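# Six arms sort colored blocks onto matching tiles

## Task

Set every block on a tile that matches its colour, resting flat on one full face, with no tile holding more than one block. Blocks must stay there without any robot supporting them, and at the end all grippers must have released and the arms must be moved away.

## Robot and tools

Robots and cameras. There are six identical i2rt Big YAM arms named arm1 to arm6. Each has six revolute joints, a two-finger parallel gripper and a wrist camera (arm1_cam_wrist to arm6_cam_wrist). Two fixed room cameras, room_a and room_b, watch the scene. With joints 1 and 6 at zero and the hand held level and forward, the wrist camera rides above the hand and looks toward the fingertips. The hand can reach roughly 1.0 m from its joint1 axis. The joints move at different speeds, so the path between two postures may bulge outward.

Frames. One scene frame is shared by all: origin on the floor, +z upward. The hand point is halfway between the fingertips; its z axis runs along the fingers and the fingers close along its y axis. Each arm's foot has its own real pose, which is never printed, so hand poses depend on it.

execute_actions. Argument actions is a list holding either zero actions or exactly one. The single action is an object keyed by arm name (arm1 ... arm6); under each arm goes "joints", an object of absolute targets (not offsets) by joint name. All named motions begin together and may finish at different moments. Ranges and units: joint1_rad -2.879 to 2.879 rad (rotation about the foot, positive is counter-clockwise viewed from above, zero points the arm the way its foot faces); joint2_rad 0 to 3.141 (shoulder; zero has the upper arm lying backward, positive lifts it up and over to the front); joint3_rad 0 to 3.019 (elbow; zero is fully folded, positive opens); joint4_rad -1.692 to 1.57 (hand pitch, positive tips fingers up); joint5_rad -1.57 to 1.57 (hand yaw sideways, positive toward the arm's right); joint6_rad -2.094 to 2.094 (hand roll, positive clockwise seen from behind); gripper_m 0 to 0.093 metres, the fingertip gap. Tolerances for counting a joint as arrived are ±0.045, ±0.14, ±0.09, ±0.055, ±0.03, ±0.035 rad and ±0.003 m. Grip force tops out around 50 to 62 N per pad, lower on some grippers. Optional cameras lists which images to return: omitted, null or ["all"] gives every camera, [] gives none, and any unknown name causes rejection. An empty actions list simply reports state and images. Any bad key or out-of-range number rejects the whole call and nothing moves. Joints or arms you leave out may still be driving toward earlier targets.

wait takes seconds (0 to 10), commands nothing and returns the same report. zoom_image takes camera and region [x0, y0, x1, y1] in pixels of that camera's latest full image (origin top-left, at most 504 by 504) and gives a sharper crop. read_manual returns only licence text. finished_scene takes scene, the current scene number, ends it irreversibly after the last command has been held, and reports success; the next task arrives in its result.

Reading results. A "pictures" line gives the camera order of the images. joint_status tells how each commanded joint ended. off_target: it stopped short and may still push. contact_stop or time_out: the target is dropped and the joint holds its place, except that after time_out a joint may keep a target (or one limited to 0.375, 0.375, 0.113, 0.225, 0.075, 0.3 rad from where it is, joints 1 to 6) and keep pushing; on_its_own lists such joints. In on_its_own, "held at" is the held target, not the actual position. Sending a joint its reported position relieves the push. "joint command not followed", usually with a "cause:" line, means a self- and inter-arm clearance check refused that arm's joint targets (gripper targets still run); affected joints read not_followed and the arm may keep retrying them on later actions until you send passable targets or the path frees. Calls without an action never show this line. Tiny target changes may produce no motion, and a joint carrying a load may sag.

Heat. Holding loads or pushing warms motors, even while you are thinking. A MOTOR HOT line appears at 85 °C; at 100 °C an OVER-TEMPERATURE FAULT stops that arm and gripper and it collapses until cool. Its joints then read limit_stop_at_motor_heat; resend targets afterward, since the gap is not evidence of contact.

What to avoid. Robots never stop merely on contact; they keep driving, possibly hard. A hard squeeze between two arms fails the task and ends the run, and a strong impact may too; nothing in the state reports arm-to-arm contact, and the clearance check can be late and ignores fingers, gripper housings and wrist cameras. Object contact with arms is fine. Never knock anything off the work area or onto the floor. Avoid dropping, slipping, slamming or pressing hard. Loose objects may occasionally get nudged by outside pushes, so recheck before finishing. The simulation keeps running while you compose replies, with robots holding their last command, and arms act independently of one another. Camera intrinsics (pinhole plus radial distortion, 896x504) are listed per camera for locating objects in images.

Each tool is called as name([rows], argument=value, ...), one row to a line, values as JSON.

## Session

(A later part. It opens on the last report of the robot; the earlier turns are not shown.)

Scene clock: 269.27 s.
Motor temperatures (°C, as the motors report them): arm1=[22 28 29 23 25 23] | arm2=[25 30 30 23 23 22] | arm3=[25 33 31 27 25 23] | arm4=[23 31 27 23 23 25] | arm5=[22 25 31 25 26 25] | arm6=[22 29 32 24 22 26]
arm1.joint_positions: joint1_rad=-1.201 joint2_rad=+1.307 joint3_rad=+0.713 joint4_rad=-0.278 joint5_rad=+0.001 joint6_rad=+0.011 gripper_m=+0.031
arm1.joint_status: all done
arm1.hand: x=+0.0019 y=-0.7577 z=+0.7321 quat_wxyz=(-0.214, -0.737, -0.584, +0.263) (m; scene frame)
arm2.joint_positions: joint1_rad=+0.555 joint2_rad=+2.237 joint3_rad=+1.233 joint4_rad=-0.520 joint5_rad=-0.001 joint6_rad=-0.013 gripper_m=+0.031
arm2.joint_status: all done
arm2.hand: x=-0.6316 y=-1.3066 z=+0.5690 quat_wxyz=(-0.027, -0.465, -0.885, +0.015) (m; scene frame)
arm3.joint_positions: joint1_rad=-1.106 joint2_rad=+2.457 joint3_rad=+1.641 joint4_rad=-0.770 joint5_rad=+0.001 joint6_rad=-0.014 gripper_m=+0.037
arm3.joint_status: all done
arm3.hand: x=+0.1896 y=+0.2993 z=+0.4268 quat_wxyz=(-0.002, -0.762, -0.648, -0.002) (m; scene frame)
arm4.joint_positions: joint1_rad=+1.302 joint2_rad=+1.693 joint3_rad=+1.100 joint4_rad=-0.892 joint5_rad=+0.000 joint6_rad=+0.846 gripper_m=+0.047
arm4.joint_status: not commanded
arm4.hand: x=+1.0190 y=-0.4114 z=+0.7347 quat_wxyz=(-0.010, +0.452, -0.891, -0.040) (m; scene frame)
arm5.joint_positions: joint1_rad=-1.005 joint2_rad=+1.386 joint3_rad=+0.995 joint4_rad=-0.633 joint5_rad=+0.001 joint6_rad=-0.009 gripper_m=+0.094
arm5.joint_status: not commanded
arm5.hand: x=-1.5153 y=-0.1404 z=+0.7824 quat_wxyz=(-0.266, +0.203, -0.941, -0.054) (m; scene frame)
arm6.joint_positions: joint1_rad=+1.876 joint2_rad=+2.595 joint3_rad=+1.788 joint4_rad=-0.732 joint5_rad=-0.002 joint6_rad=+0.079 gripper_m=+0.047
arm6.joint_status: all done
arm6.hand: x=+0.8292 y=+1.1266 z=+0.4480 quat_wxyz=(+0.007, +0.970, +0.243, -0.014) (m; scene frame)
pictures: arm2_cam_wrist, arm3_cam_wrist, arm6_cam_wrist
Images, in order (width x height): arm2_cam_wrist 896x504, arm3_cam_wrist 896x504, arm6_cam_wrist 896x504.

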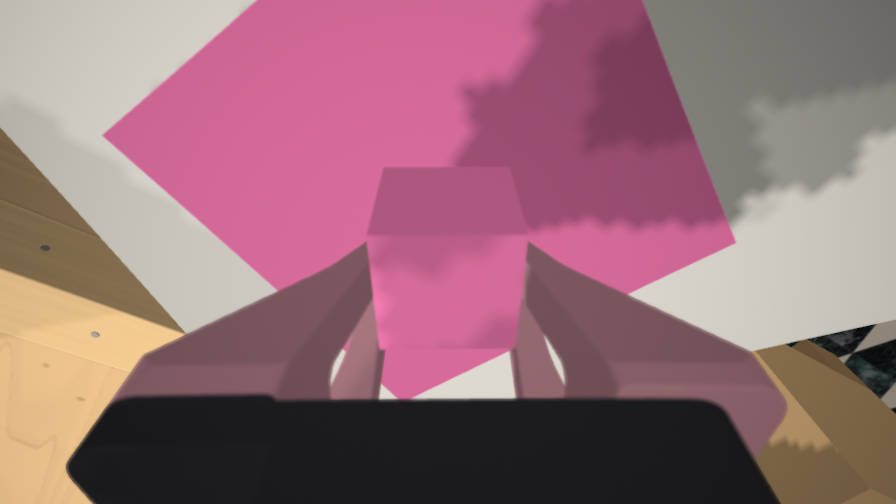

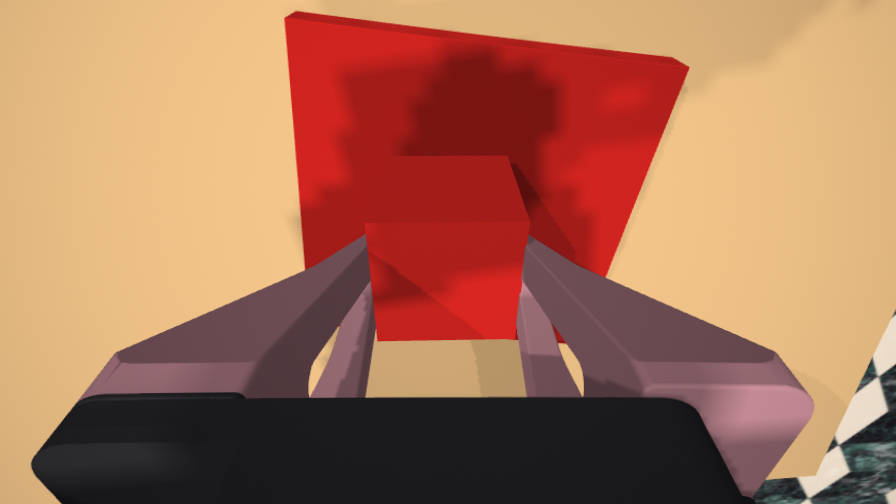

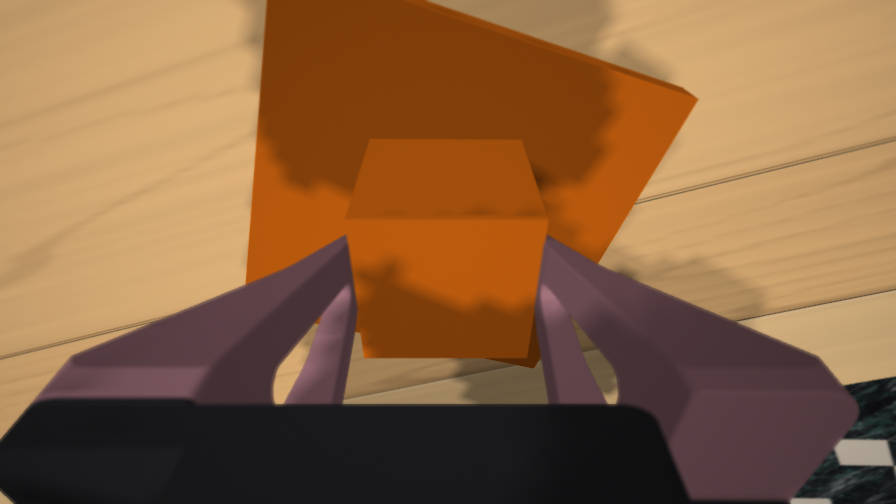

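execute_actions([
  {"arm1":{"joints":{"joint1_rad":-1.9}},"arm2":{"joints":{"joint2_rad":2.283,"joint4_rad":-0.475}},"arm3":{"joints":{"gripper_m":0.08}},"arm6":{"joints":{"joint2_rad":2.635}},"arm4":{"joints":{"joint1_rad":2.206,"joint2_rad":2.4,"joint3_rad":1.48,"joint4_rad":-0.57}}},
], cameras=["arm1_cam_wrist","arm2_cam_wrist","arm3_cam_wrist","arm4_cam_wrist","arm6_cam_wrist"])

Scene clock: 279.37 s.
Motor temperatures (°C, as the motors report them): arm1=[22 27 29 23 25 23] | arm2=[25 30 29 23 23 22] | arm3=[25 33 31 27 25 23] | arm4=[23 31 27 23 23 25] | arm5=[22 25 31 25 26 25] | arm6=[22 28 31 24 22 26]
arm1.joint_positions: joint1_rad=-1.900 joint2_rad=+1.307 joint3_rad=+0.713 joint4_rad=-0.278 joint5_rad=+0.000 joint6_rad=+0.010 gripper_m=+0.031
arm1.joint_status: all done
arm1.hand: x=-0.2652 y=-0.5870 z=+0.7322 quat_wxyz=(-0.110, -0.892, -0.298, +0.322) (m; scene frame)
arm2.joint_positions: joint1_rad=+0.555 joint2_rad=+2.269 joint3_rad=+1.233 joint4_rad=-0.490 joint5_rad=-0.001 joint6_rad=-0.013 gripper_m=+0.031
arm2.joint_status: all done
arm2.hand: x=-0.6333 y=-1.3041 z=+0.5530 quat_wxyz=(-0.025, -0.465, -0.885, +0.015) (m; scene frame)
arm3.joint_positions: joint1_rad=-1.106 joint2_rad=+2.457 joint3_rad=+1.641 joint4_rad=-0.770 joint5_rad=+0.001 joint6_rad=-0.014 gripper_m=+0.080
arm3.joint_status: all done
arm3.hand: x=+0.1896 y=+0.2993 z=+0.4268 quat_wxyz=(-0.002, -0.762, -0.648, -0.002) (m; scene frame)
arm4.joint_positions: joint1_rad=+2.203 joint2_rad=+2.409 joint3_rad=+1.464 joint4_rad=-0.569 joint5_rad=-0.002 joint6_rad=+0.847 gripper_m=+0.047
arm4.joint_status: all done
arm4.hand: x=+0.5925 y=-0.6162 z=+0.4740 quat_wxyz=(+0.008, +0.795, -0.606, -0.027) (m; scene frame)
arm5.joint_positions: joint1_rad=-1.005 joint2_rad=+1.386 joint3_rad=+0.995 joint4_rad=-0.633 joint5_rad=+0.001 joint6_rad=-0.009 gripper_m=+0.094
arm5.joint_status: not commanded
arm5.hand: x=-1.5153 y=-0.1404 z=+0.7824 quat_wxyz=(-0.266, +0.203, -0.941, -0.054) (m; scene frame)
arm6.joint_positions: joint1_rad=+1.876 joint2_rad=+2.596 joint3_rad=+1.788 joint4_rad=-0.732 joint5_rad=-0.002 joint6_rad=+0.079 gripper_m=+0.047
arm6.joint_status: all done
arm6.hand: x=+0.8294 y=+1.1267 z=+0.4475 quat_wxyz=(+0.007, +0.970, +0.243, -0.013) (m; scene frame)
pictures: arm1_cam_wrist, arm2_cam_wrist, arm3_cam_wrist, arm4_cam_wrist, arm6_cam_wrist
Images, in order (width x height): arm1_cam_wrist 896x504, arm2_cam_wrist 896x504, arm3_cam_wrist 896x504, arm4_cam_wrist 896x504, arm6_cam_wrist 896x504.

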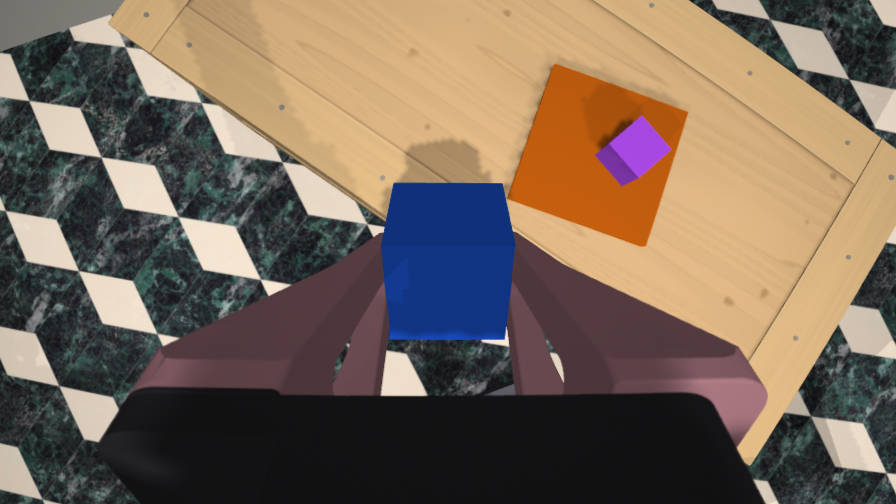

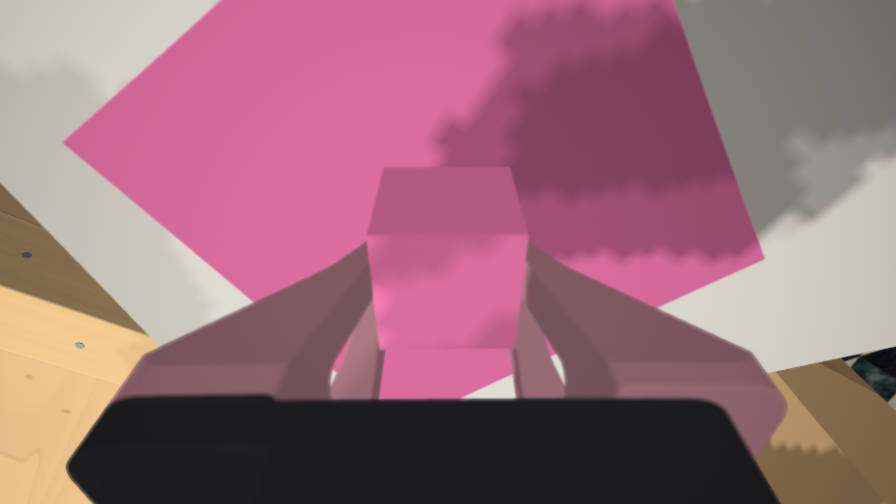

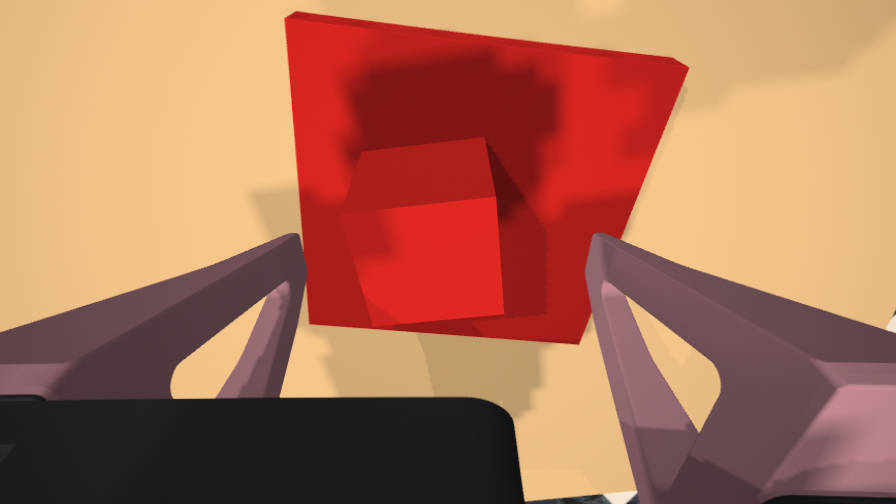

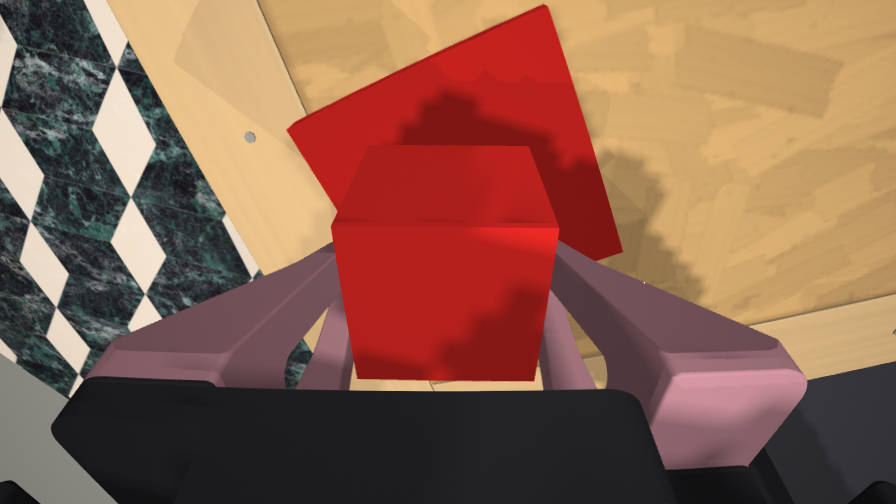

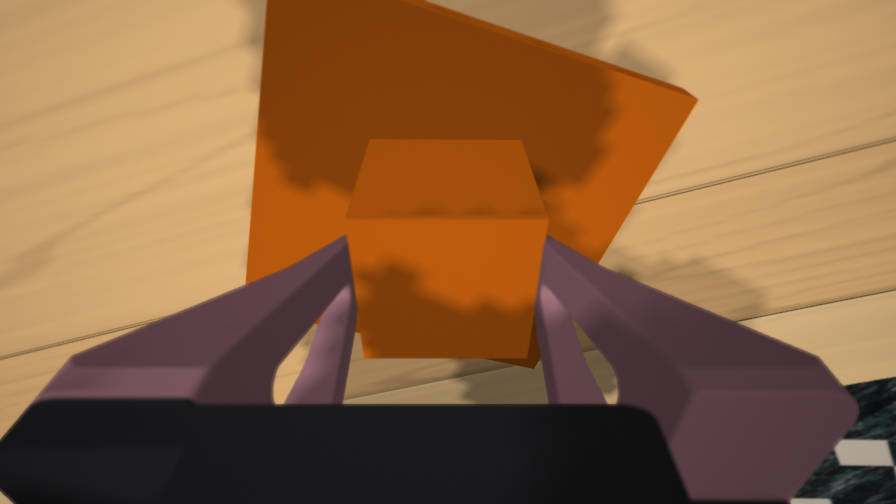

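execute_actions([
  {"arm1":{"joints":{"joint1_rad":-1.4}},"arm2":{"joints":{"gripper_m":0.093}},"arm3":{"joints":{"joint2_rad":2.0}},"arm6":{"joints":{"joint2_rad":2.6,"gripper_m":0.093}},"arm4":{"joints":{"joint1_rad":2.222,"joint2_rad":2.478,"joint3_rad":1.45,"joint4_rad":-0.508,"joint6_rad":0.4}}},
], cameras=["arm4_cam_wrist"])

execute_actions([
  {"arm2":{"joints":{"joint2_rad":1.98,"joint3_rad":1.4,"joint4_rad":-0.68,"joint6_rad":0.4}},"arm3":{"joints":{"joint2_rad":1.4,"joint3_rad":1.2}},"arm6":{"joints":{"joint2_rad":2.2}}},
], cameras=[])

execute_actions([
  {"arm2":{"joints":{"joint1_rad":2.148,"joint2_rad":2.382,"joint3_rad":1.53,"joint4_rad":-0.68,"joint6_rad":0.76}},"arm3":{"joints":{"joint1_rad":0,"joint2_rad":0.8,"joint3_rad":0.8}},"arm6":{"joints":{"joint1_rad":0.6,"joint2_rad":1.2,"joint3_rad":1.0}}},
], cameras=["arm2_cam_wrist","room_a"])

Scene clock: 297.13 s.
Motor temperatures (°C, as the motors report them): arm1=[22 26 30 23 25 23] | arm2=[25 30 29 23 23 22] | arm3=[25 33 31 27 25 23] | arm4=[23 32 27 23 23 25] | arm5=[22 25 31 25 26 25] | arm6=[22 28 31 24 22 26]
arm1.joint_positions: joint1_rad=-1.399 joint2_rad=+1.307 joint3_rad=+0.713 joint4_rad=-0.278 joint5_rad=+0.000 joint6_rad=+0.010 gripper_m=+0.031
arm1.joint_status: all done
arm1.hand: x=-0.0847 y=-0.7292 z=+0.7320 quat_wxyz=(-0.187, -0.790, -0.510, +0.283) (m; scene frame)
arm2.joint_positions: joint1_rad=+0.555 joint2_rad=+2.269 joint3_rad=+1.233 joint4_rad=-0.490 joint5_rad=-0.001 joint6_rad=-0.013 gripper_m=+0.093
arm2.joint_status: all done
arm2.hand: x=-0.6333 y=-1.3041 z=+0.5530 quat_wxyz=(-0.025, -0.465, -0.885, +0.015) (m; scene frame)
arm3.joint_positions: joint1_rad=-1.106 joint2_rad=+2.012 joint3_rad=+1.669 joint4_rad=-0.764 joint5_rad=+0.001 joint6_rad=-0.014 gripper_m=+0.080
arm3.joint_status: all done
arm3.hand: x=+0.1711 y=+0.2068 z=+0.7304 quat_wxyz=(-0.153, -0.741, -0.629, +0.181) (m; scene frame)
arm4.joint_positions: joint1_rad=+2.208 joint2_rad=+2.480 joint3_rad=+1.446 joint4_rad=-0.517 joint5_rad=-0.002 joint6_rad=+0.416 gripper_m=+0.047
arm4.joint_status: all done
arm4.hand: x=+0.6127 y=-0.6293 z=+0.4312 quat_wxyz=(+0.002, +0.907, -0.420, -0.010) (m; scene frame)
arm5.joint_positions: joint1_rad=-1.005 joint2_rad=+1.386 joint3_rad=+0.995 joint4_rad=-0.633 joint5_rad=+0.001 joint6_rad=-0.009 gripper_m=+0.094
arm5.joint_status: not commanded
arm5.hand: x=-1.5153 y=-0.1404 z=+0.7824 quat_wxyz=(-0.266, +0.203, -0.941, -0.054) (m; scene frame)
arm6.joint_positions: joint1_rad=+1.876 joint2_rad=+2.597 joint3_rad=+1.788 joint4_rad=-0.732 joint5_rad=-0.002 joint6_rad=+0.079 gripper_m=+0.093
arm6.joint_status: all done
arm6.hand: x=+0.8298 y=+1.1270 z=+0.4468 quat_wxyz=(+0.007, +0.970, +0.243, -0.013) (m; scene frame)
pictures: arm4_cam_wrist
Images, in order (width x height): arm4_cam_wrist 896x504.

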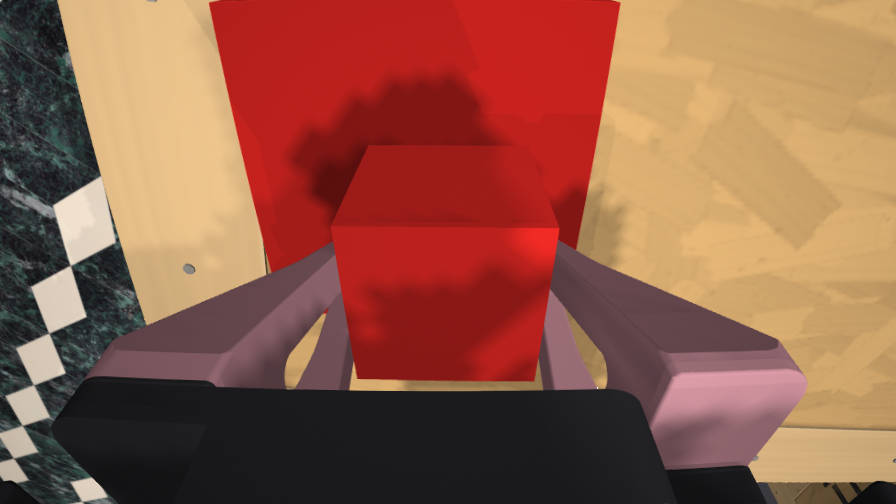

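Scene clock: 298.77 s.
Motor temperatures (°C, as the motors report them): arm1=[22 26 30 23 25 23] | arm2=[25 30 29 23 23 22] | arm3=[25 33 31 27 25 23] | arm4=[23 32 27 23 23 25] | arm5=[22 25 31 25 26 25] | arm6=[22 28 32 24 22 26]
arm1.joint_positions: joint1_rad=-1.399 joint2_rad=+1.307 joint3_rad=+0.713 joint4_rad=-0.278 joint5_rad=+0.000 joint6_rad=+0.010 gripper_m=+0.031
arm1.joint_status: not commanded
arm1.hand: x=-0.0847 y=-0.7292 z=+0.7320 quat_wxyz=(-0.187, -0.790, -0.510, +0.283) (m; scene frame)
arm2.joint_positions: joint1_rad=+0.555 joint2_rad=+1.970 joint3_rad=+1.398 joint4_rad=-0.667 joint5_rad=-0.001 joint6_rad=+0.387 gripper_m=+0.093
arm2.joint_status: all done
arm2.hand: x=-0.5734 y=-1.3927 z=+0.7658 quat_wxyz=(-0.164, -0.622, -0.764, +0.051) (m; scene frame)
arm3.joint_positions: joint1_rad=-1.106 joint2_rad=+1.396 joint3_rad=+1.209 joint4_rad=-0.764 joint5_rad=+0.001 joint6_rad=-0.014 gripper_m=+0.080
arm3.joint_status: all done
arm3.hand: x=+0.2009 y=+0.3800 z=+0.8761 quat_wxyz=(-0.201, -0.725, -0.615, +0.238) (m; scene frame)
arm4.joint_positions: joint1_rad=+2.208 joint2_rad=+2.480 joint3_rad=+1.446 joint4_rad=-0.517 joint5_rad=-0.002 joint6_rad=+0.416 gripper_m=+0.047
arm4.joint_status: not commanded
arm4.hand: x=+0.6127 y=-0.6293 z=+0.4312 quat_wxyz=(+0.002, +0.907, -0.420, -0.010) (m; scene frame)
arm5.joint_positions: joint1_rad=-1.005 joint2_rad=+1.386 joint3_rad=+0.995 joint4_rad=-0.633 joint5_rad=+0.001 joint6_rad=-0.009 gripper_m=+0.094
arm5.joint_status: not commanded
arm5.hand: x=-1.5153 y=-0.1404 z=+0.7824 quat_wxyz=(-0.266, +0.203, -0.941, -0.054) (m; scene frame)
arm6.joint_positions: joint1_rad=+1.876 joint2_rad=+2.216 joint3_rad=+1.788 joint4_rad=-0.730 joint5_rad=-0.002 joint6_rad=+0.079 gripper_m=+0.093
arm6.joint_status: all done
arm6.hand: x=+0.7464 y=+1.0744 z=+0.7087 quat_wxyz=(+0.068, +0.950, +0.238, -0.193) (m; scene frame)
pictures: none
No camera images: the call's "cameras" was empty. Leave "cameras" out to get every camera's image.

Scene clock: 300.70 s.
Motor temperatures (°C, as the motors report them): arm1=[22 26 30 23 25 23] | arm2=[25 30 29 23 23 22] | arm3=[25 33 31 27 25 23] | arm4=[23 33 27 23 23 25] | arm5=[22 25 31 25 26 25] | arm6=[22 28 32 24 22 26]
arm1.joint_positions: joint1_rad=-1.399 joint2_rad=+1.307 joint3_rad=+0.713 joint4_rad=-0.278 joint5_rad=+0.000 joint6_rad=+0.010 gripper_m=+0.031
arm1.joint_status: not commanded
arm1.hand: x=-0.0847 y=-0.7292 z=+0.7320 quat_wxyz=(-0.187, -0.790, -0.510, +0.283) (m; scene frame)
arm2.joint_positions: joint1_rad=+2.156 joint2_rad=+2.385 joint3_rad=+1.531 joint4_rad=-0.669 joint5_rad=-0.002 joint6_rad=+0.746 gripper_m=+0.093
arm2.joint_status: all done
arm2.hand: x=-0.4303 y=-0.5172 z=+0.5488 quat_wxyz=(-0.021, -0.063, -0.998, -0.009) (m; scene frame)
arm3.joint_positions: joint1_rad=-0.002 joint2_rad=+0.794 joint3_rad=+0.810 joint4_rad=-0.764 joint5_rad=+0.000 joint6_rad=-0.014 gripper_m=+0.080
arm3.joint_status: all done
arm3.hand: x=+0.5894 y=+0.6930 z=+0.9163 quat_wxyz=(-0.383, -0.281, -0.870, +0.135) (m; scene frame)
arm4.joint_positions: joint1_rad=+2.208 joint2_rad=+2.480 joint3_rad=+1.446 joint4_rad=-0.517 joint5_rad=-0.002 joint6_rad=+0.416 gripper_m=+0.047
arm4.joint_status: not commanded
arm4.hand: x=+0.6127 y=-0.6293 z=+0.4312 quat_wxyz=(+0.002, +0.907, -0.420, -0.010) (m; scene frame)
arm5.joint_positions: joint1_rad=-1.005 joint2_rad=+1.386 joint3_rad=+0.995 joint4_rad=-0.633 joint5_rad=+0.001 joint6_rad=-0.009 gripper_m=+0.094
arm5.joint_status: not commanded
arm5.hand: x=-1.5153 y=-0.1404 z=+0.7824 quat_wxyz=(-0.266, +0.203, -0.941, -0.054) (m; scene frame)
arm6.joint_positions: joint1_rad=+0.595 joint2_rad=+1.202 joint3_rad=+1.011 joint4_rad=-0.726 joint5_rad=+0.002 joint6_rad=+0.079 gripper_m=+0.093
arm6.joint_status: all done
arm6.hand: x=+1.0193 y=+1.7889 z=+0.9402 quat_wxyz=(-0.101, +0.874, -0.365, -0.303) (m; scene frame)
pictures: arm2_cam_wrist, room_a
Images, in order (width x height): arm2_cam_wrist 896x504, room_a 896x504.

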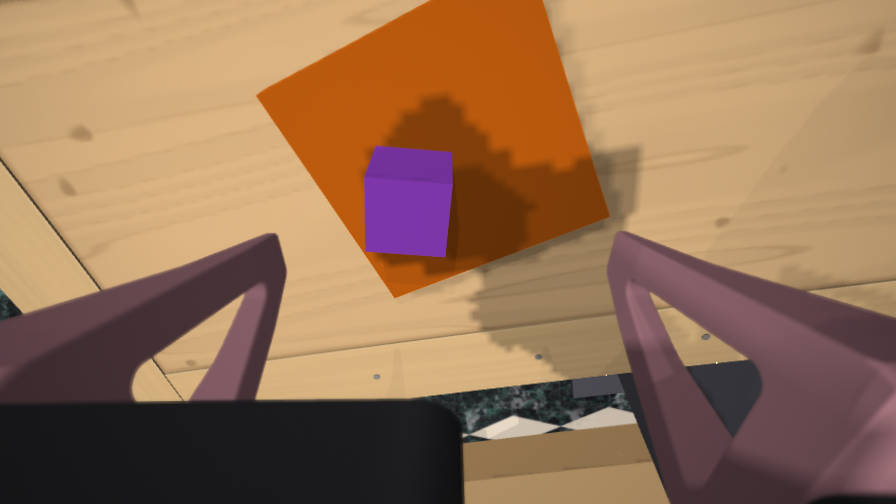

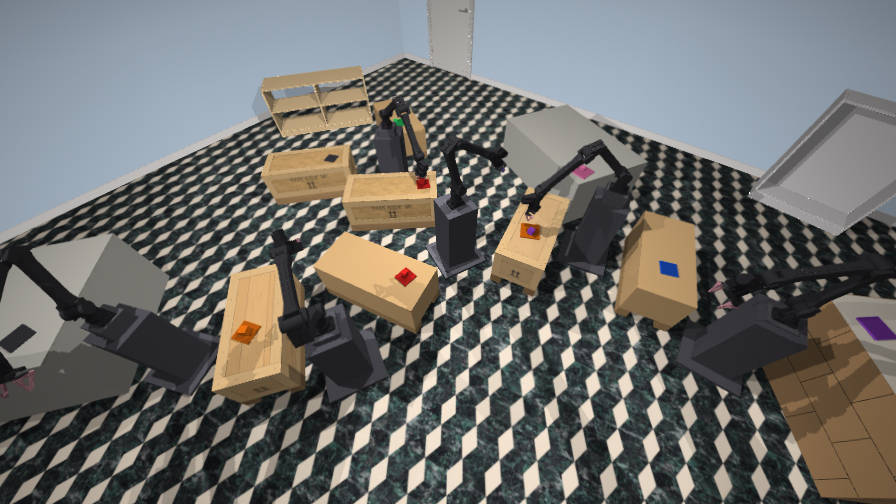

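execute_actions([
  {"arm2":{"joints":{"joint1_rad":2.205,"joint2_rad":2.558,"joint3_rad":1.63,"joint4_rad":-0.59,"joint6_rad":0.885}},"arm4":{"joints":{"joint1_rad":2.238,"joint2_rad":2.512}}},
], cameras=["arm2_cam_wrist","arm4_cam_wrist"])

Scene clock: 315.53 s.
Motor temperatures (°C, as the motors report them): arm1=[22 26 30 23 25 23] | arm2=[25 31 29 23 23 22] | arm3=[25 31 31 27 25 23] | arm4=[23 33 26 23 23 25] | arm5=[22 25 31 25 26 25] | arm6=[22 27 32 24 22 26]
arm1.joint_positions: joint1_rad=-1.399 joint2_rad=+1.307 joint3_rad=+0.713 joint4_rad=-0.278 joint5_rad=+0.000 joint6_rad=+0.010 gripper_m=+0.031
arm1.joint_status: not commanded
arm1.hand: x=-0.0847 y=-0.7292 z=+0.7320 quat_wxyz=(-0.187, -0.790, -0.510, +0.283) (m; scene frame)
arm2.joint_positions: joint1_rad=+2.208 joint2_rad=+2.563 joint3_rad=+1.616 joint4_rad=-0.598 joint5_rad=-0.001 joint6_rad=+0.871 gripper_m=+0.093
arm2.joint_status: all done
arm2.hand: x=-0.4493 y=-0.4944 z=+0.4657 quat_wxyz=(-0.012, -0.100, -0.995, -0.003) (m; scene frame)
arm3.joint_positions: joint1_rad=-0.002 joint2_rad=+0.794 joint3_rad=+0.810 joint4_rad=-0.764 joint5_rad=+0.000 joint6_rad=-0.014 gripper_m=+0.080
arm3.joint_status: not commanded
arm3.hand: x=+0.5894 y=+0.6930 z=+0.9163 quat_wxyz=(-0.383, -0.281, -0.870, +0.135) (m; scene frame)
arm4.joint_positions: joint1_rad=+2.226 joint2_rad=+2.494 joint3_rad=+1.446 joint4_rad=-0.512 joint5_rad=+0.000 joint6_rad=+0.416 gripper_m=+0.047
arm4.joint_status: all done
arm4.hand: x=+0.6126 y=-0.6402 z=+0.4236 quat_wxyz=(+0.001, +0.911, -0.412, -0.005) (m; scene frame)
arm5.joint_positions: joint1_rad=-1.005 joint2_rad=+1.386 joint3_rad=+0.995 joint4_rad=-0.633 joint5_rad=+0.001 joint6_rad=-0.009 gripper_m=+0.094
arm5.joint_status: not commanded
arm5.hand: x=-1.5153 y=-0.1404 z=+0.7824 quat_wxyz=(-0.266, +0.203, -0.941, -0.054) (m; scene frame)
arm6.joint_positions: joint1_rad=+0.595 joint2_rad=+1.202 joint3_rad=+1.011 joint4_rad=-0.726 joint5_rad=+0.002 joint6_rad=+0.079 gripper_m=+0.093
arm6.joint_status: not commanded
arm6.hand: x=+1.0193 y=+1.7889 z=+0.9402 quat_wxyz=(-0.101, +0.874, -0.365, -0.303) (m; scene frame)
pictures: arm2_cam_wrist, arm4_cam_wrist
Images, in order (width x height): arm2_cam_wrist 896x504, arm4_cam_wrist 896x504.

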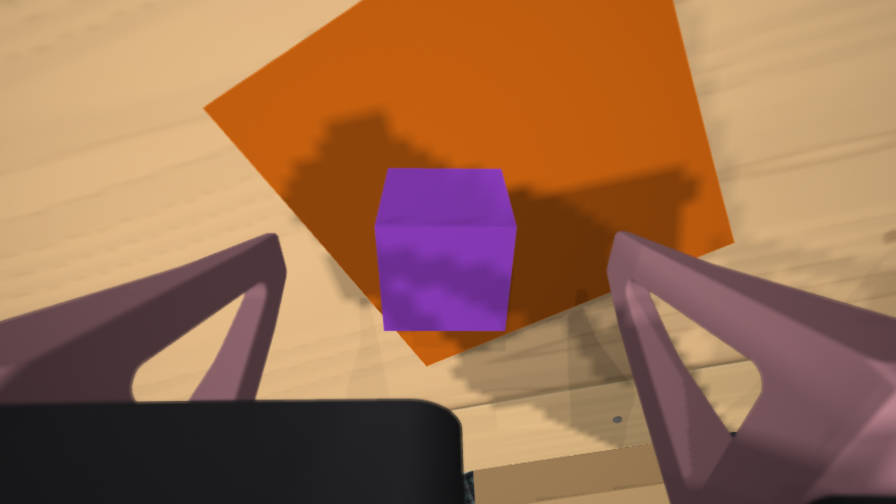

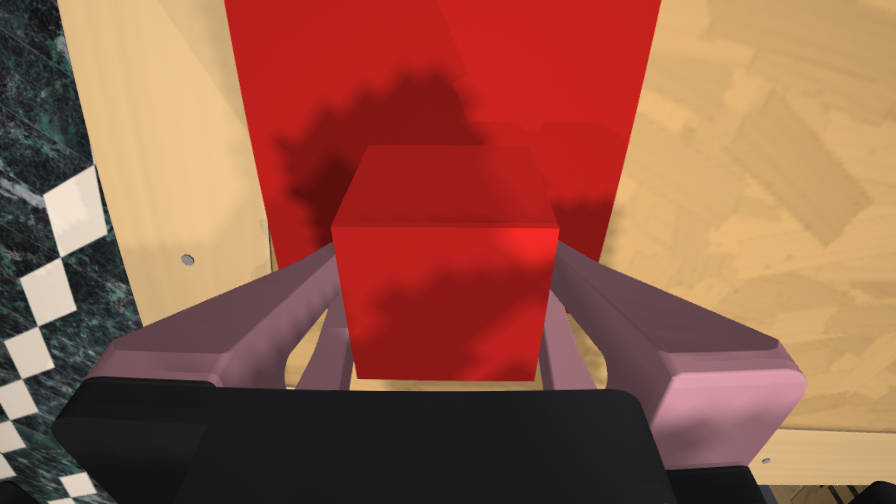

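execute_actions([
  {"arm2":{"joints":{"joint2_rad":2.612,"joint4_rad":-0.53}},"arm4":{"joints":{"gripper_m":0.093,"joint2_rad":2.494}}},
], cameras=["arm4_cam_wrist"])

execute_actions([
  {"arm2":{"joints":{"gripper_m":0.022}},"arm4":{"joints":{"joint2_rad":2.1}}},
], cameras=["arm2_cam_wrist","arm4_cam_wrist"])

Scene clock: 323.10 s.
Motor temperatures (°C, as the motors report them): arm1=[22 26 30 23 25 23] | arm2=[25 31 29 23 23 22] | arm3=[25 31 31 27 25 23] | arm4=[23 33 26 23 23 25] | arm5=[22 25 31 25 26 25] | arm6=[22 27 33 24 22 26]
arm1.joint_positions: joint1_rad=-1.399 joint2_rad=+1.307 joint3_rad=+0.713 joint4_rad=-0.278 joint5_rad=+0.000 joint6_rad=+0.010 gripper_m=+0.031
arm1.joint_status: not commanded
arm1.hand: x=-0.0847 y=-0.7292 z=+0.7320 quat_wxyz=(-0.187, -0.790, -0.510, +0.283) (m; scene frame)
arm2.joint_positions: joint1_rad=+2.208 joint2_rad=+2.594 joint3_rad=+1.616 joint4_rad=-0.545 joint5_rad=-0.001 joint6_rad=+0.872 gripper_m=+0.093
arm2.joint_status: all done
arm2.hand: x=-0.4490 y=-0.4945 z=+0.4482 quat_wxyz=(-0.020, -0.100, -0.995, -0.011) (m; scene frame)
arm3.joint_positions: joint1_rad=-0.002 joint2_rad=+0.794 joint3_rad=+0.810 joint4_rad=-0.764 joint5_rad=+0.000 joint6_rad=-0.014 gripper_m=+0.080
arm3.joint_status: not commanded
arm3.hand: x=+0.5894 y=+0.6930 z=+0.9163 quat_wxyz=(-0.383, -0.281, -0.870, +0.135) (m; scene frame)
arm4.joint_positions: joint1_rad=+2.226 joint2_rad=+2.494 joint3_rad=+1.446 joint4_rad=-0.512 joint5_rad=+0.000 joint6_rad=+0.415 gripper_m=+0.093
arm4.joint_status: all done
arm4.hand: x=+0.6126 y=-0.6402 z=+0.4236 quat_wxyz=(+0.001, +0.911, -0.411, -0.005) (m; scene frame)
arm5.joint_positions: joint1_rad=-1.005 joint2_rad=+1.386 joint3_rad=+0.995 joint4_rad=-0.633 joint5_rad=+0.001 joint6_rad=-0.009 gripper_m=+0.094
arm5.joint_status: not commanded
arm5.hand: x=-1.5153 y=-0.1404 z=+0.7824 quat_wxyz=(-0.266, +0.203, -0.941, -0.054) (m; scene frame)
arm6.joint_positions: joint1_rad=+0.595 joint2_rad=+1.202 joint3_rad=+1.011 joint4_rad=-0.726 joint5_rad=+0.002 joint6_rad=+0.079 gripper_m=+0.093
arm6.joint_status: not commanded
arm6.hand: x=+1.0193 y=+1.7889 z=+0.9402 quat_wxyz=(-0.101, +0.874, -0.365, -0.303) (m; scene frame)
pictures: arm4_cam_wrist
Images, in order (width x height): arm4_cam_wrist 896x504.

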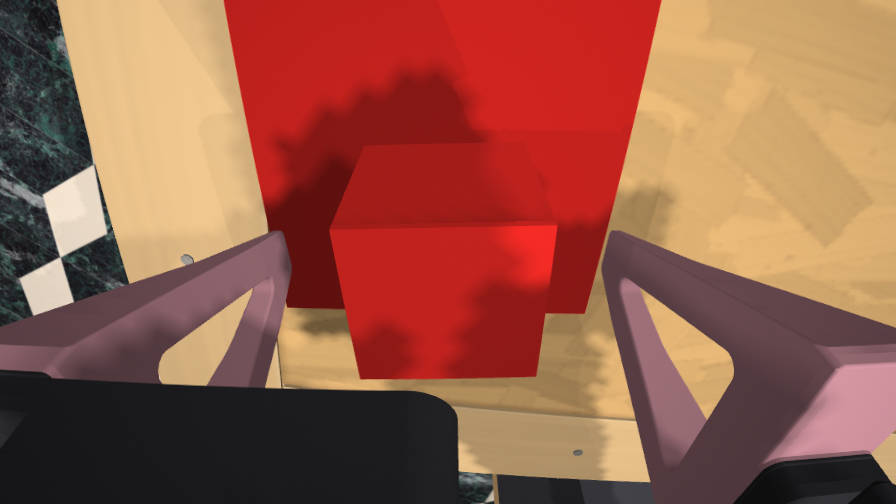

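Scene clock: 324.60 s.
Motor temperatures (°C, as the motors report them): arm1=[22 26 30 23 25 23] | arm2=[25 31 29 23 23 22] | arm3=[25 31 31 27 25 23] | arm4=[23 33 26 23 23 25] | arm5=[22 25 31 25 26 25] | arm6=[22 27 33 24 22 26]
arm1.joint_positions: joint1_rad=-1.399 joint2_rad=+1.307 joint3_rad=+0.713 joint4_rad=-0.278 joint5_rad=+0.000 joint6_rad=+0.010 gripper_m=+0.031
arm1.joint_status: not commanded
arm1.hand: x=-0.0847 y=-0.7292 z=+0.7320 quat_wxyz=(-0.187, -0.790, -0.510, +0.283) (m; scene frame)
arm2.joint_positions: joint1_rad=+2.208 joint2_rad=+2.594 joint3_rad=+1.616 joint4_rad=-0.545 joint5_rad=-0.001 joint6_rad=+0.873 gripper_m=+0.041
arm2.joint_status: gripper_m off_target (ended at +0.041, target +0.022)
arm2.hand: x=-0.4490 y=-0.4945 z=+0.4482 quat_wxyz=(-0.020, -0.100, -0.995, -0.011) (m; scene frame)
arm3.joint_positions: joint1_rad=-0.002 joint2_rad=+0.794 joint3_rad=+0.810 joint4_rad=-0.764 joint5_rad=+0.000 joint6_rad=-0.014 gripper_m=+0.080
arm3.joint_status: not commanded
arm3.hand: x=+0.5894 y=+0.6930 z=+0.9163 quat_wxyz=(-0.383, -0.281, -0.870, +0.135) (m; scene frame)
arm4.joint_positions: joint1_rad=+2.226 joint2_rad=+2.097 joint3_rad=+1.445 joint4_rad=-0.509 joint5_rad=+0.000 joint6_rad=+0.415 gripper_m=+0.093
arm4.joint_status: all done
arm4.hand: x=+0.5086 y=-0.5916 z=+0.6625 quat_wxyz=(-0.001, +0.892, -0.403, -0.203) (m; scene frame)
arm5.joint_positions: joint1_rad=-1.005 joint2_rad=+1.386 joint3_rad=+0.995 joint4_rad=-0.633 joint5_rad=+0.001 joint6_rad=-0.009 gripper_m=+0.094
arm5.joint_status: not commanded
arm5.hand: x=-1.5153 y=-0.1404 z=+0.7824 quat_wxyz=(-0.266, +0.203, -0.941, -0.054) (m; scene frame)
arm6.joint_positions: joint1_rad=+0.595 joint2_rad=+1.202 joint3_rad=+1.011 joint4_rad=-0.726 joint5_rad=+0.002 joint6_rad=+0.079 gripper_m=+0.093
arm6.joint_status: not commanded
arm6.hand: x=+1.0193 y=+1.7889 z=+0.9402 quat_wxyz=(-0.101, +0.874, -0.365, -0.303) (m; scene frame)
pictures: arm2_cam_wrist, arm4_cam_wrist
Images, in order (width x height): arm2_cam_wrist 896x504, arm4_cam_wrist 896x504.

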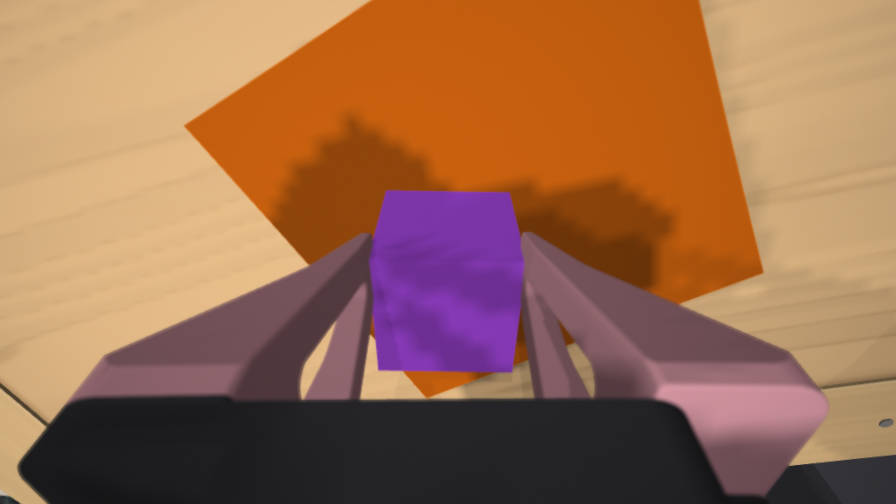

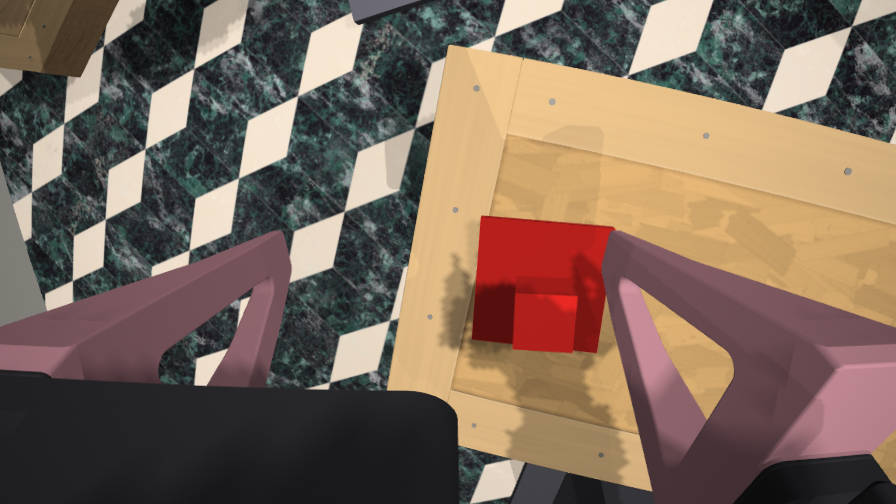

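execute_actions([
  {"arm2":{"joints":{"gripper_m":0.07}},"arm4":{"joints":{"joint2_rad":1.7,"joint3_rad":1.2}}},
], cameras=[])

execute_actions([
  {"arm2":{"joints":{"joint1_rad":2.238,"joint2_rad":2.632,"joint4_rad":-0.565}},"arm4":{"joints":{"joint2_rad":1.4,"joint3_rad":1.0,"joint1_rad":1.8,"joint6_rad":0}}},
], cameras=[])

execute_actions([
  {"arm2":{"joints":{"gripper_m":0.025}},"arm4":{"joints":{"joint1_rad":1.2}}},
], cameras=["arm2_cam_wrist"])

Scene clock: 336.47 s.
Motor temperatures (°C, as the motors report them): arm1=[22 26 30 23 25 23] | arm2=[25 32 29 23 23 22] | arm3=[25 31 31 27 25 23] | arm4=[23 33 27 23 23 25] | arm5=[22 25 31 25 26 25] | arm6=[22 27 33 24 22 26]
arm1.joint_positions: joint1_rad=-1.399 joint2_rad=+1.307 joint3_rad=+0.713 joint4_rad=-0.278 joint5_rad=+0.000 joint6_rad=+0.010 gripper_m=+0.031
arm1.joint_status: not commanded
arm1.hand: x=-0.0847 y=-0.7292 z=+0.7320 quat_wxyz=(-0.187, -0.790, -0.510, +0.283) (m; scene frame)
arm2.joint_positions: joint1_rad=+2.208 joint2_rad=+2.594 joint3_rad=+1.616 joint4_rad=-0.545 joint5_rad=-0.001 joint6_rad=+0.873 gripper_m=+0.070
arm2.joint_status: all done
arm2.hand: x=-0.4490 y=-0.4945 z=+0.4482 quat_wxyz=(-0.020, -0.100, -0.995, -0.011) (m; scene frame)
arm3.joint_positions: joint1_rad=-0.002 joint2_rad=+0.794 joint3_rad=+0.810 joint4_rad=-0.764 joint5_rad=+0.000 joint6_rad=-0.014 gripper_m=+0.080
arm3.joint_status: not commanded
arm3.hand: x=+0.5894 y=+0.6930 z=+0.9163 quat_wxyz=(-0.383, -0.281, -0.870, +0.135) (m; scene frame)
arm4.joint_positions: joint1_rad=+2.226 joint2_rad=+1.689 joint3_rad=+1.204 joint4_rad=-0.509 joint5_rad=+0.000 joint6_rad=+0.415 gripper_m=+0.093
arm4.joint_status: all done
arm4.hand: x=+0.5692 y=-0.6192 z=+0.8096 quat_wxyz=(-0.001, +0.874, -0.395, -0.284) (m; scene frame)
arm5.joint_positions: joint1_rad=-1.005 joint2_rad=+1.386 joint3_rad=+0.995 joint4_rad=-0.633 joint5_rad=+0.001 joint6_rad=-0.009 gripper_m=+0.094
arm5.joint_status: not commanded
arm5.hand: x=-1.5153 y=-0.1404 z=+0.7824 quat_wxyz=(-0.266, +0.203, -0.941, -0.054) (m; scene frame)
arm6.joint_positions: joint1_rad=+0.595 joint2_rad=+1.202 joint3_rad=+1.011 joint4_rad=-0.726 joint5_rad=+0.002 joint6_rad=+0.079 gripper_m=+0.093
arm6.joint_status: not commanded
arm6.hand: x=+1.0193 y=+1.7889 z=+0.9402 quat_wxyz=(-0.101, +0.874, -0.365, -0.303) (m; scene frame)
pictures: none
No camera images: the call's "cameras" was empty. Leave "cameras" out to get every camera's image.

Scene clock: 337.90 s.
Motor temperatures (°C, as the motors report them): arm1=[22 26 30 23 25 23] | arm2=[25 32 29 23 23 22] | arm3=[25 31 31 27 25 23] | arm4=[23 33 27 23 23 25] | arm5=[22 25 31 25 26 25] | arm6=[22 27 33 24 22 26]
arm1.joint_positions: joint1_rad=-1.399 joint2_rad=+1.307 joint3_rad=+0.713 joint4_rad=-0.278 joint5_rad=+0.000 joint6_rad=+0.010 gripper_m=+0.031
arm1.joint_status: not commanded
arm1.hand: x=-0.0847 y=-0.7292 z=+0.7320 quat_wxyz=(-0.187, -0.790, -0.510, +0.283) (m; scene frame)
arm2.joint_positions: joint1_rad=+2.234 joint2_rad=+2.611 joint3_rad=+1.616 joint4_rad=-0.552 joint5_rad=-0.001 joint6_rad=+0.873 gripper_m=+0.070
arm2.joint_status: all done
arm2.hand: x=-0.4661 y=-0.4880 z=+0.4380 quat_wxyz=(-0.011, -0.087, -0.996, -0.002) (m; scene frame)
arm3.joint_positions: joint1_rad=-0.002 joint2_rad=+0.794 joint3_rad=+0.810 joint4_rad=-0.764 joint5_rad=+0.000 joint6_rad=-0.014 gripper_m=+0.080
arm3.joint_status: not commanded
arm3.hand: x=+0.5894 y=+0.6930 z=+0.9163 quat_wxyz=(-0.383, -0.281, -0.870, +0.135) (m; scene frame)
arm4.joint_positions: joint1_rad=+1.788 joint2_rad=+1.388 joint3_rad=+1.005 joint4_rad=-0.509 joint5_rad=+0.001 joint6_rad=+0.016 gripper_m=+0.093
arm4.joint_status: all done
arm4.hand: x=+0.7790 y=-0.4690 z=+0.8763 quat_wxyz=(-0.137, +0.852, -0.405, -0.302) (m; scene frame)
arm5.joint_positions: joint1_rad=-1.005 joint2_rad=+1.386 joint3_rad=+0.995 joint4_rad=-0.633 joint5_rad=+0.001 joint6_rad=-0.009 gripper_m=+0.094
arm5.joint_status: not commanded
arm5.hand: x=-1.5153 y=-0.1404 z=+0.7824 quat_wxyz=(-0.266, +0.203, -0.941, -0.054) (m; scene frame)
arm6.joint_positions: joint1_rad=+0.595 joint2_rad=+1.202 joint3_rad=+1.011 joint4_rad=-0.726 joint5_rad=+0.002 joint6_rad=+0.079 gripper_m=+0.093
arm6.joint_status: not commanded
arm6.hand: x=+1.0193 y=+1.7889 z=+0.9402 quat_wxyz=(-0.101, +0.874, -0.365, -0.303) (m; scene frame)
pictures: none
No camera images: the call's "cameras" was empty. Leave "cameras" out to get every camera's image.

Scene clock: 339.13 s.
Motor temperatures (°C, as the motors report them): arm1=[22 26 30 23 25 23] | arm2=[25 32 29 23 23 22] | arm3=[25 31 31 27 25 23] | arm4=[23 33 27 23 23 25] | arm5=[22 25 31 25 26 25] | arm6=[22 27 33 24 22 26]
arm1.joint_positions: joint1_rad=-1.399 joint2_rad=+1.307 joint3_rad=+0.713 joint4_rad=-0.278 joint5_rad=+0.000 joint6_rad=+0.010 gripper_m=+0.031
arm1.joint_status: not commanded
arm1.hand: x=-0.0847 y=-0.7292 z=+0.7320 quat_wxyz=(-0.187, -0.790, -0.510, +0.283) (m; scene frame)
arm2.joint_positions: joint1_rad=+2.234 joint2_rad=+2.611 joint3_rad=+1.616 joint4_rad=-0.552 joint5_rad=+0.000 joint6_rad=+0.873 gripper_m=+0.042
arm2.joint_status: gripper_m off_target (ended at +0.042, target +0.025)
arm2.hand: x=-0.4661 y=-0.4881 z=+0.4380 quat_wxyz=(-0.012, -0.087, -0.996, -0.002) (m; scene frame)
arm3.joint_positions: joint1_rad=-0.002 joint2_rad=+0.794 joint3_rad=+0.810 joint4_rad=-0.764 joint5_rad=+0.000 joint6_rad=-0.014 gripper_m=+0.080
arm3.joint_status: not commanded
arm3.hand: x=+0.5894 y=+0.6930 z=+0.9163 quat_wxyz=(-0.383, -0.281, -0.870, +0.135) (m; scene frame)
arm4.joint_positions: joint1_rad=+1.198 joint2_rad=+1.389 joint3_rad=+1.005 joint4_rad=-0.509 joint5_rad=+0.000 joint6_rad=+0.014 gripper_m=+0.093
arm4.joint_status: all done
arm4.hand: x=+1.0617 y=-0.3482 z=+0.8756 quat_wxyz=(-0.220, +0.698, -0.634, -0.248) (m; scene frame)
arm5.joint_positions: joint1_rad=-1.005 joint2_rad=+1.386 joint3_rad=+0.995 joint4_rad=-0.633 joint5_rad=+0.001 joint6_rad=-0.009 gripper_m=+0.094
arm5.joint_status: not commanded
arm5.hand: x=-1.5153 y=-0.1404 z=+0.7824 quat_wxyz=(-0.266, +0.203, -0.941, -0.054) (m; scene frame)
arm6.joint_positions: joint1_rad=+0.595 joint2_rad=+1.202 joint3_rad=+1.011 joint4_rad=-0.726 joint5_rad=+0.002 joint6_rad=+0.079 gripper_m=+0.093
arm6.joint_status: not commanded
arm6.hand: x=+1.0193 y=+1.7889 z=+0.9402 quat_wxyz=(-0.101, +0.874, -0.365, -0.303) (m; scene frame)
pictures: arm2_cam_wrist
Images, in order (width x height): arm2_cam_wrist 896x504.

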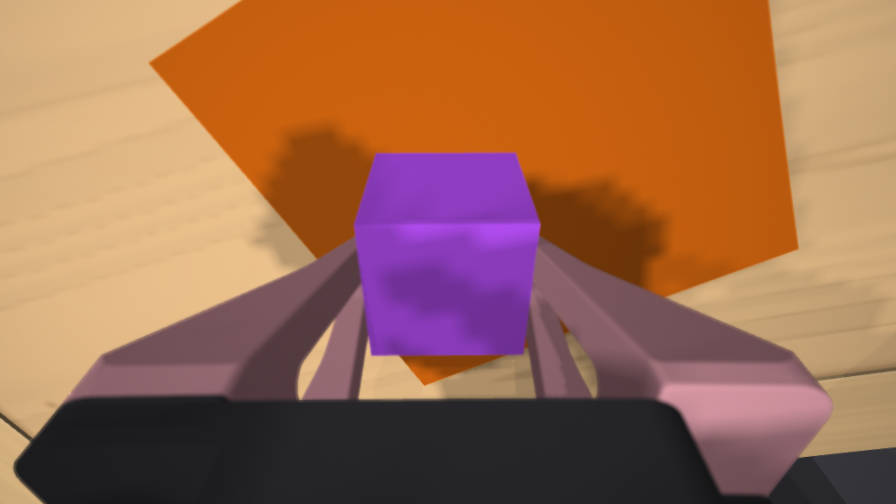

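execute_actions([
  {"arm2":{"joints":{"joint2_rad":1.8,"joint3_rad":1.15,"joint4_rad":-0.85}},"arm1":{"joints":{"joint1_rad":-0.8}}},
], cameras=[])

execute_actions([
  {"arm2":{"joints":{"joint1_rad":-1.985,"joint6_rad":0.15}},"arm4":{"joints":{"joint1_rad":-1.3,"joint4_rad":-0.55}}},
], cameras=["arm2_cam_wrist","arm4_cam_wrist"])

Scene clock: 356.67 s.
Motor temperatures (°C, as the motors report them): arm1=[22 26 31 23 25 23] | arm2=[25 32 29 23 23 22] | arm3=[25 30 31 27 25 23] | arm4=[23 32 28 23 23 25] | arm5=[22 25 32 25 26 25] | arm6=[22 26 33 24 22 26]
arm1.joint_positions: joint1_rad=-0.800 joint2_rad=+1.307 joint3_rad=+0.713 joint4_rad=-0.278 joint5_rad=+0.000 joint6_rad=+0.010 gripper_m=+0.031
arm1.joint_status: all done
arm1.hand: x=+0.1868 y=-0.7611 z=+0.7326 quat_wxyz=(-0.264, -0.605, -0.720, +0.215) (m; scene frame)
arm2.joint_positions: joint1_rad=+2.234 joint2_rad=+1.784 joint3_rad=+1.151 joint4_rad=-0.840 joint5_rad=+0.000 joint6_rad=+0.873 gripper_m=+0.042
arm2.joint_status: all done
arm2.hand: x=-0.5418 y=-0.5458 z=+0.7563 quat_wxyz=(-0.038, -0.087, -0.995, -0.028) (m; scene frame)
arm3.joint_positions: joint1_rad=-0.002 joint2_rad=+0.794 joint3_rad=+0.810 joint4_rad=-0.764 joint5_rad=+0.000 joint6_rad=-0.014 gripper_m=+0.080
arm3.joint_status: not commanded
arm3.hand: x=+0.5894 y=+0.6930 z=+0.9163 quat_wxyz=(-0.383, -0.281, -0.870, +0.135) (m; scene frame)
arm4.joint_positions: joint1_rad=+1.198 joint2_rad=+1.389 joint3_rad=+1.005 joint4_rad=-0.509 joint5_rad=+0.000 joint6_rad=+0.014 gripper_m=+0.093
arm4.joint_status: not commanded
arm4.hand: x=+1.0617 y=-0.3482 z=+0.8756 quat_wxyz=(-0.220, +0.698, -0.634, -0.248) (m; scene frame)
arm5.joint_positions: joint1_rad=-1.005 joint2_rad=+1.386 joint3_rad=+0.995 joint4_rad=-0.633 joint5_rad=+0.001 joint6_rad=-0.009 gripper_m=+0.094
arm5.joint_status: not commanded
arm5.hand: x=-1.5153 y=-0.1404 z=+0.7824 quat_wxyz=(-0.266, +0.203, -0.941, -0.054) (m; scene frame)
arm6.joint_positions: joint1_rad=+0.595 joint2_rad=+1.202 joint3_rad=+1.011 joint4_rad=-0.726 joint5_rad=+0.002 joint6_rad=+0.079 gripper_m=+0.093
arm6.joint_status: not commanded
arm6.hand: x=+1.0193 y=+1.7889 z=+0.9402 quat_wxyz=(-0.101, +0.874, -0.365, -0.303) (m; scene frame)
pictures: none
No camera images: the call's "cameras" was empty. Leave "cameras" out to get every camera's image.

Scene clock: 359.83 s.
Motor temperatures (°C, as the motors report them): arm1=[22 26 31 23 25 23] | arm2=[25 31 29 23 23 22] | arm3=[25 30 31 27 25 23] | arm4=[23 32 28 23 23 25] | arm5=[22 25 32 25 26 25] | arm6=[22 26 33 24 22 26]
arm1.joint_positions: joint1_rad=-0.800 joint2_rad=+1.307 joint3_rad=+0.713 joint4_rad=-0.278 joint5_rad=+0.000 joint6_rad=+0.010 gripper_m=+0.031
arm1.joint_status: not commanded
arm1.hand: x=+0.1868 y=-0.7611 z=+0.7326 quat_wxyz=(-0.264, -0.605, -0.720, +0.215) (m; scene frame)
arm2.joint_positions: joint1_rad=-1.991 joint2_rad=+1.788 joint3_rad=+1.151 joint4_rad=-0.840 joint5_rad=+0.002 joint6_rad=+0.163 gripper_m=+0.042
arm2.joint_status: all done
arm2.hand: x=-1.3876 y=-0.6783 z=+0.7512 quat_wxyz=(+0.000, -0.962, +0.271, +0.041) (m; scene frame)
arm3.joint_positions: joint1_rad=-0.002 joint2_rad=+0.794 joint3_rad=+0.810 joint4_rad=-0.764 joint5_rad=+0.000 joint6_rad=-0.014 gripper_m=+0.080
arm3.joint_status: not commanded
arm3.hand: x=+0.5894 y=+0.6930 z=+0.9163 quat_wxyz=(-0.383, -0.281, -0.870, +0.135) (m; scene frame)
arm4.joint_positions: joint1_rad=-1.300 joint2_rad=+1.396 joint3_rad=+1.005 joint4_rad=-0.540 joint5_rad=+0.000 joint6_rad=+0.014 gripper_m=+0.093
arm4.joint_status: all done
arm4.hand: x=+1.4763 y=-1.2551 z=+0.8698 quat_wxyz=(-0.290, -0.383, -0.868, +0.124) (m; scene frame)
arm5.joint_positions: joint1_rad=-1.005 joint2_rad=+1.386 joint3_rad=+0.995 joint4_rad=-0.633 joint5_rad=+0.001 joint6_rad=-0.009 gripper_m=+0.094
arm5.joint_status: not commanded
arm5.hand: x=-1.5153 y=-0.1404 z=+0.7824 quat_wxyz=(-0.266, +0.203, -0.941, -0.054) (m; scene frame)
arm6.joint_positions: joint1_rad=+0.595 joint2_rad=+1.202 joint3_rad=+1.011 joint4_rad=-0.726 joint5_rad=+0.002 joint6_rad=+0.079 gripper_m=+0.093
arm6.joint_status: not commanded
arm6.hand: x=+1.0193 y=+1.7889 z=+0.9402 quat_wxyz=(-0.101, +0.874, -0.365, -0.303) (m; scene frame)
pictures: arm2_cam_wrist, arm4_cam_wrist
Images, in order (width x height): arm2_cam_wrist 896x504, arm4_cam_wrist 896x504.

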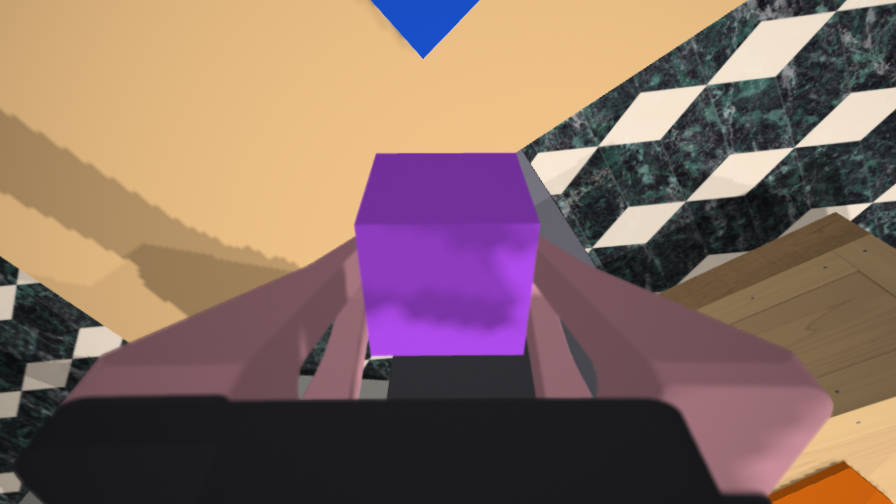

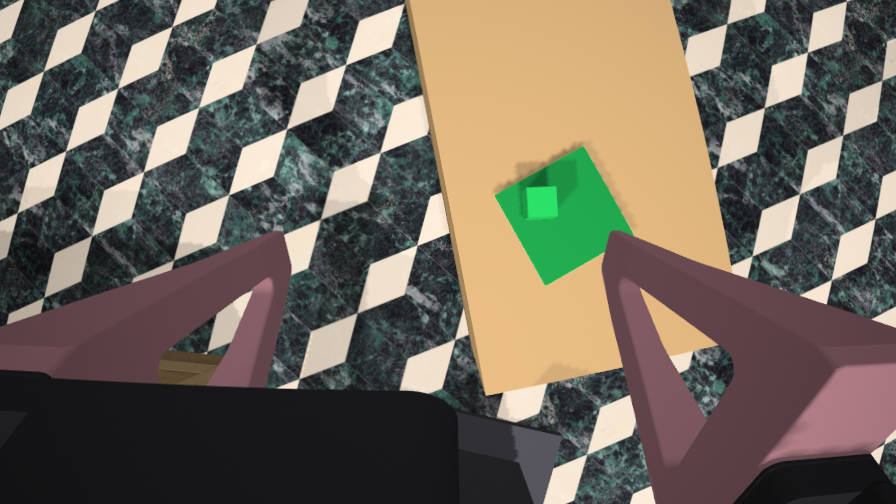

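zoom_image(camera="arm4_cam_wrist", region=[480,130,660,290])

Region (480, 130, 660, 290) of arm4_cam_wrist's 896x504 image, scaled by 2.800, with more detail than that image has.

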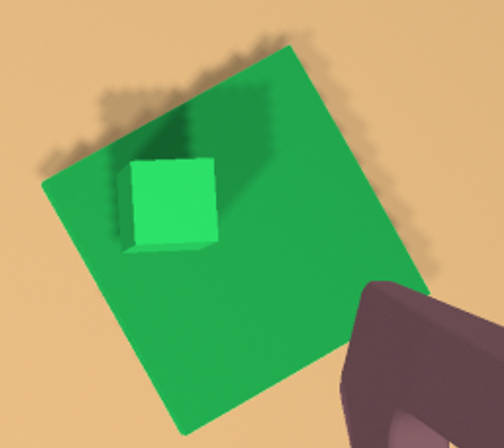

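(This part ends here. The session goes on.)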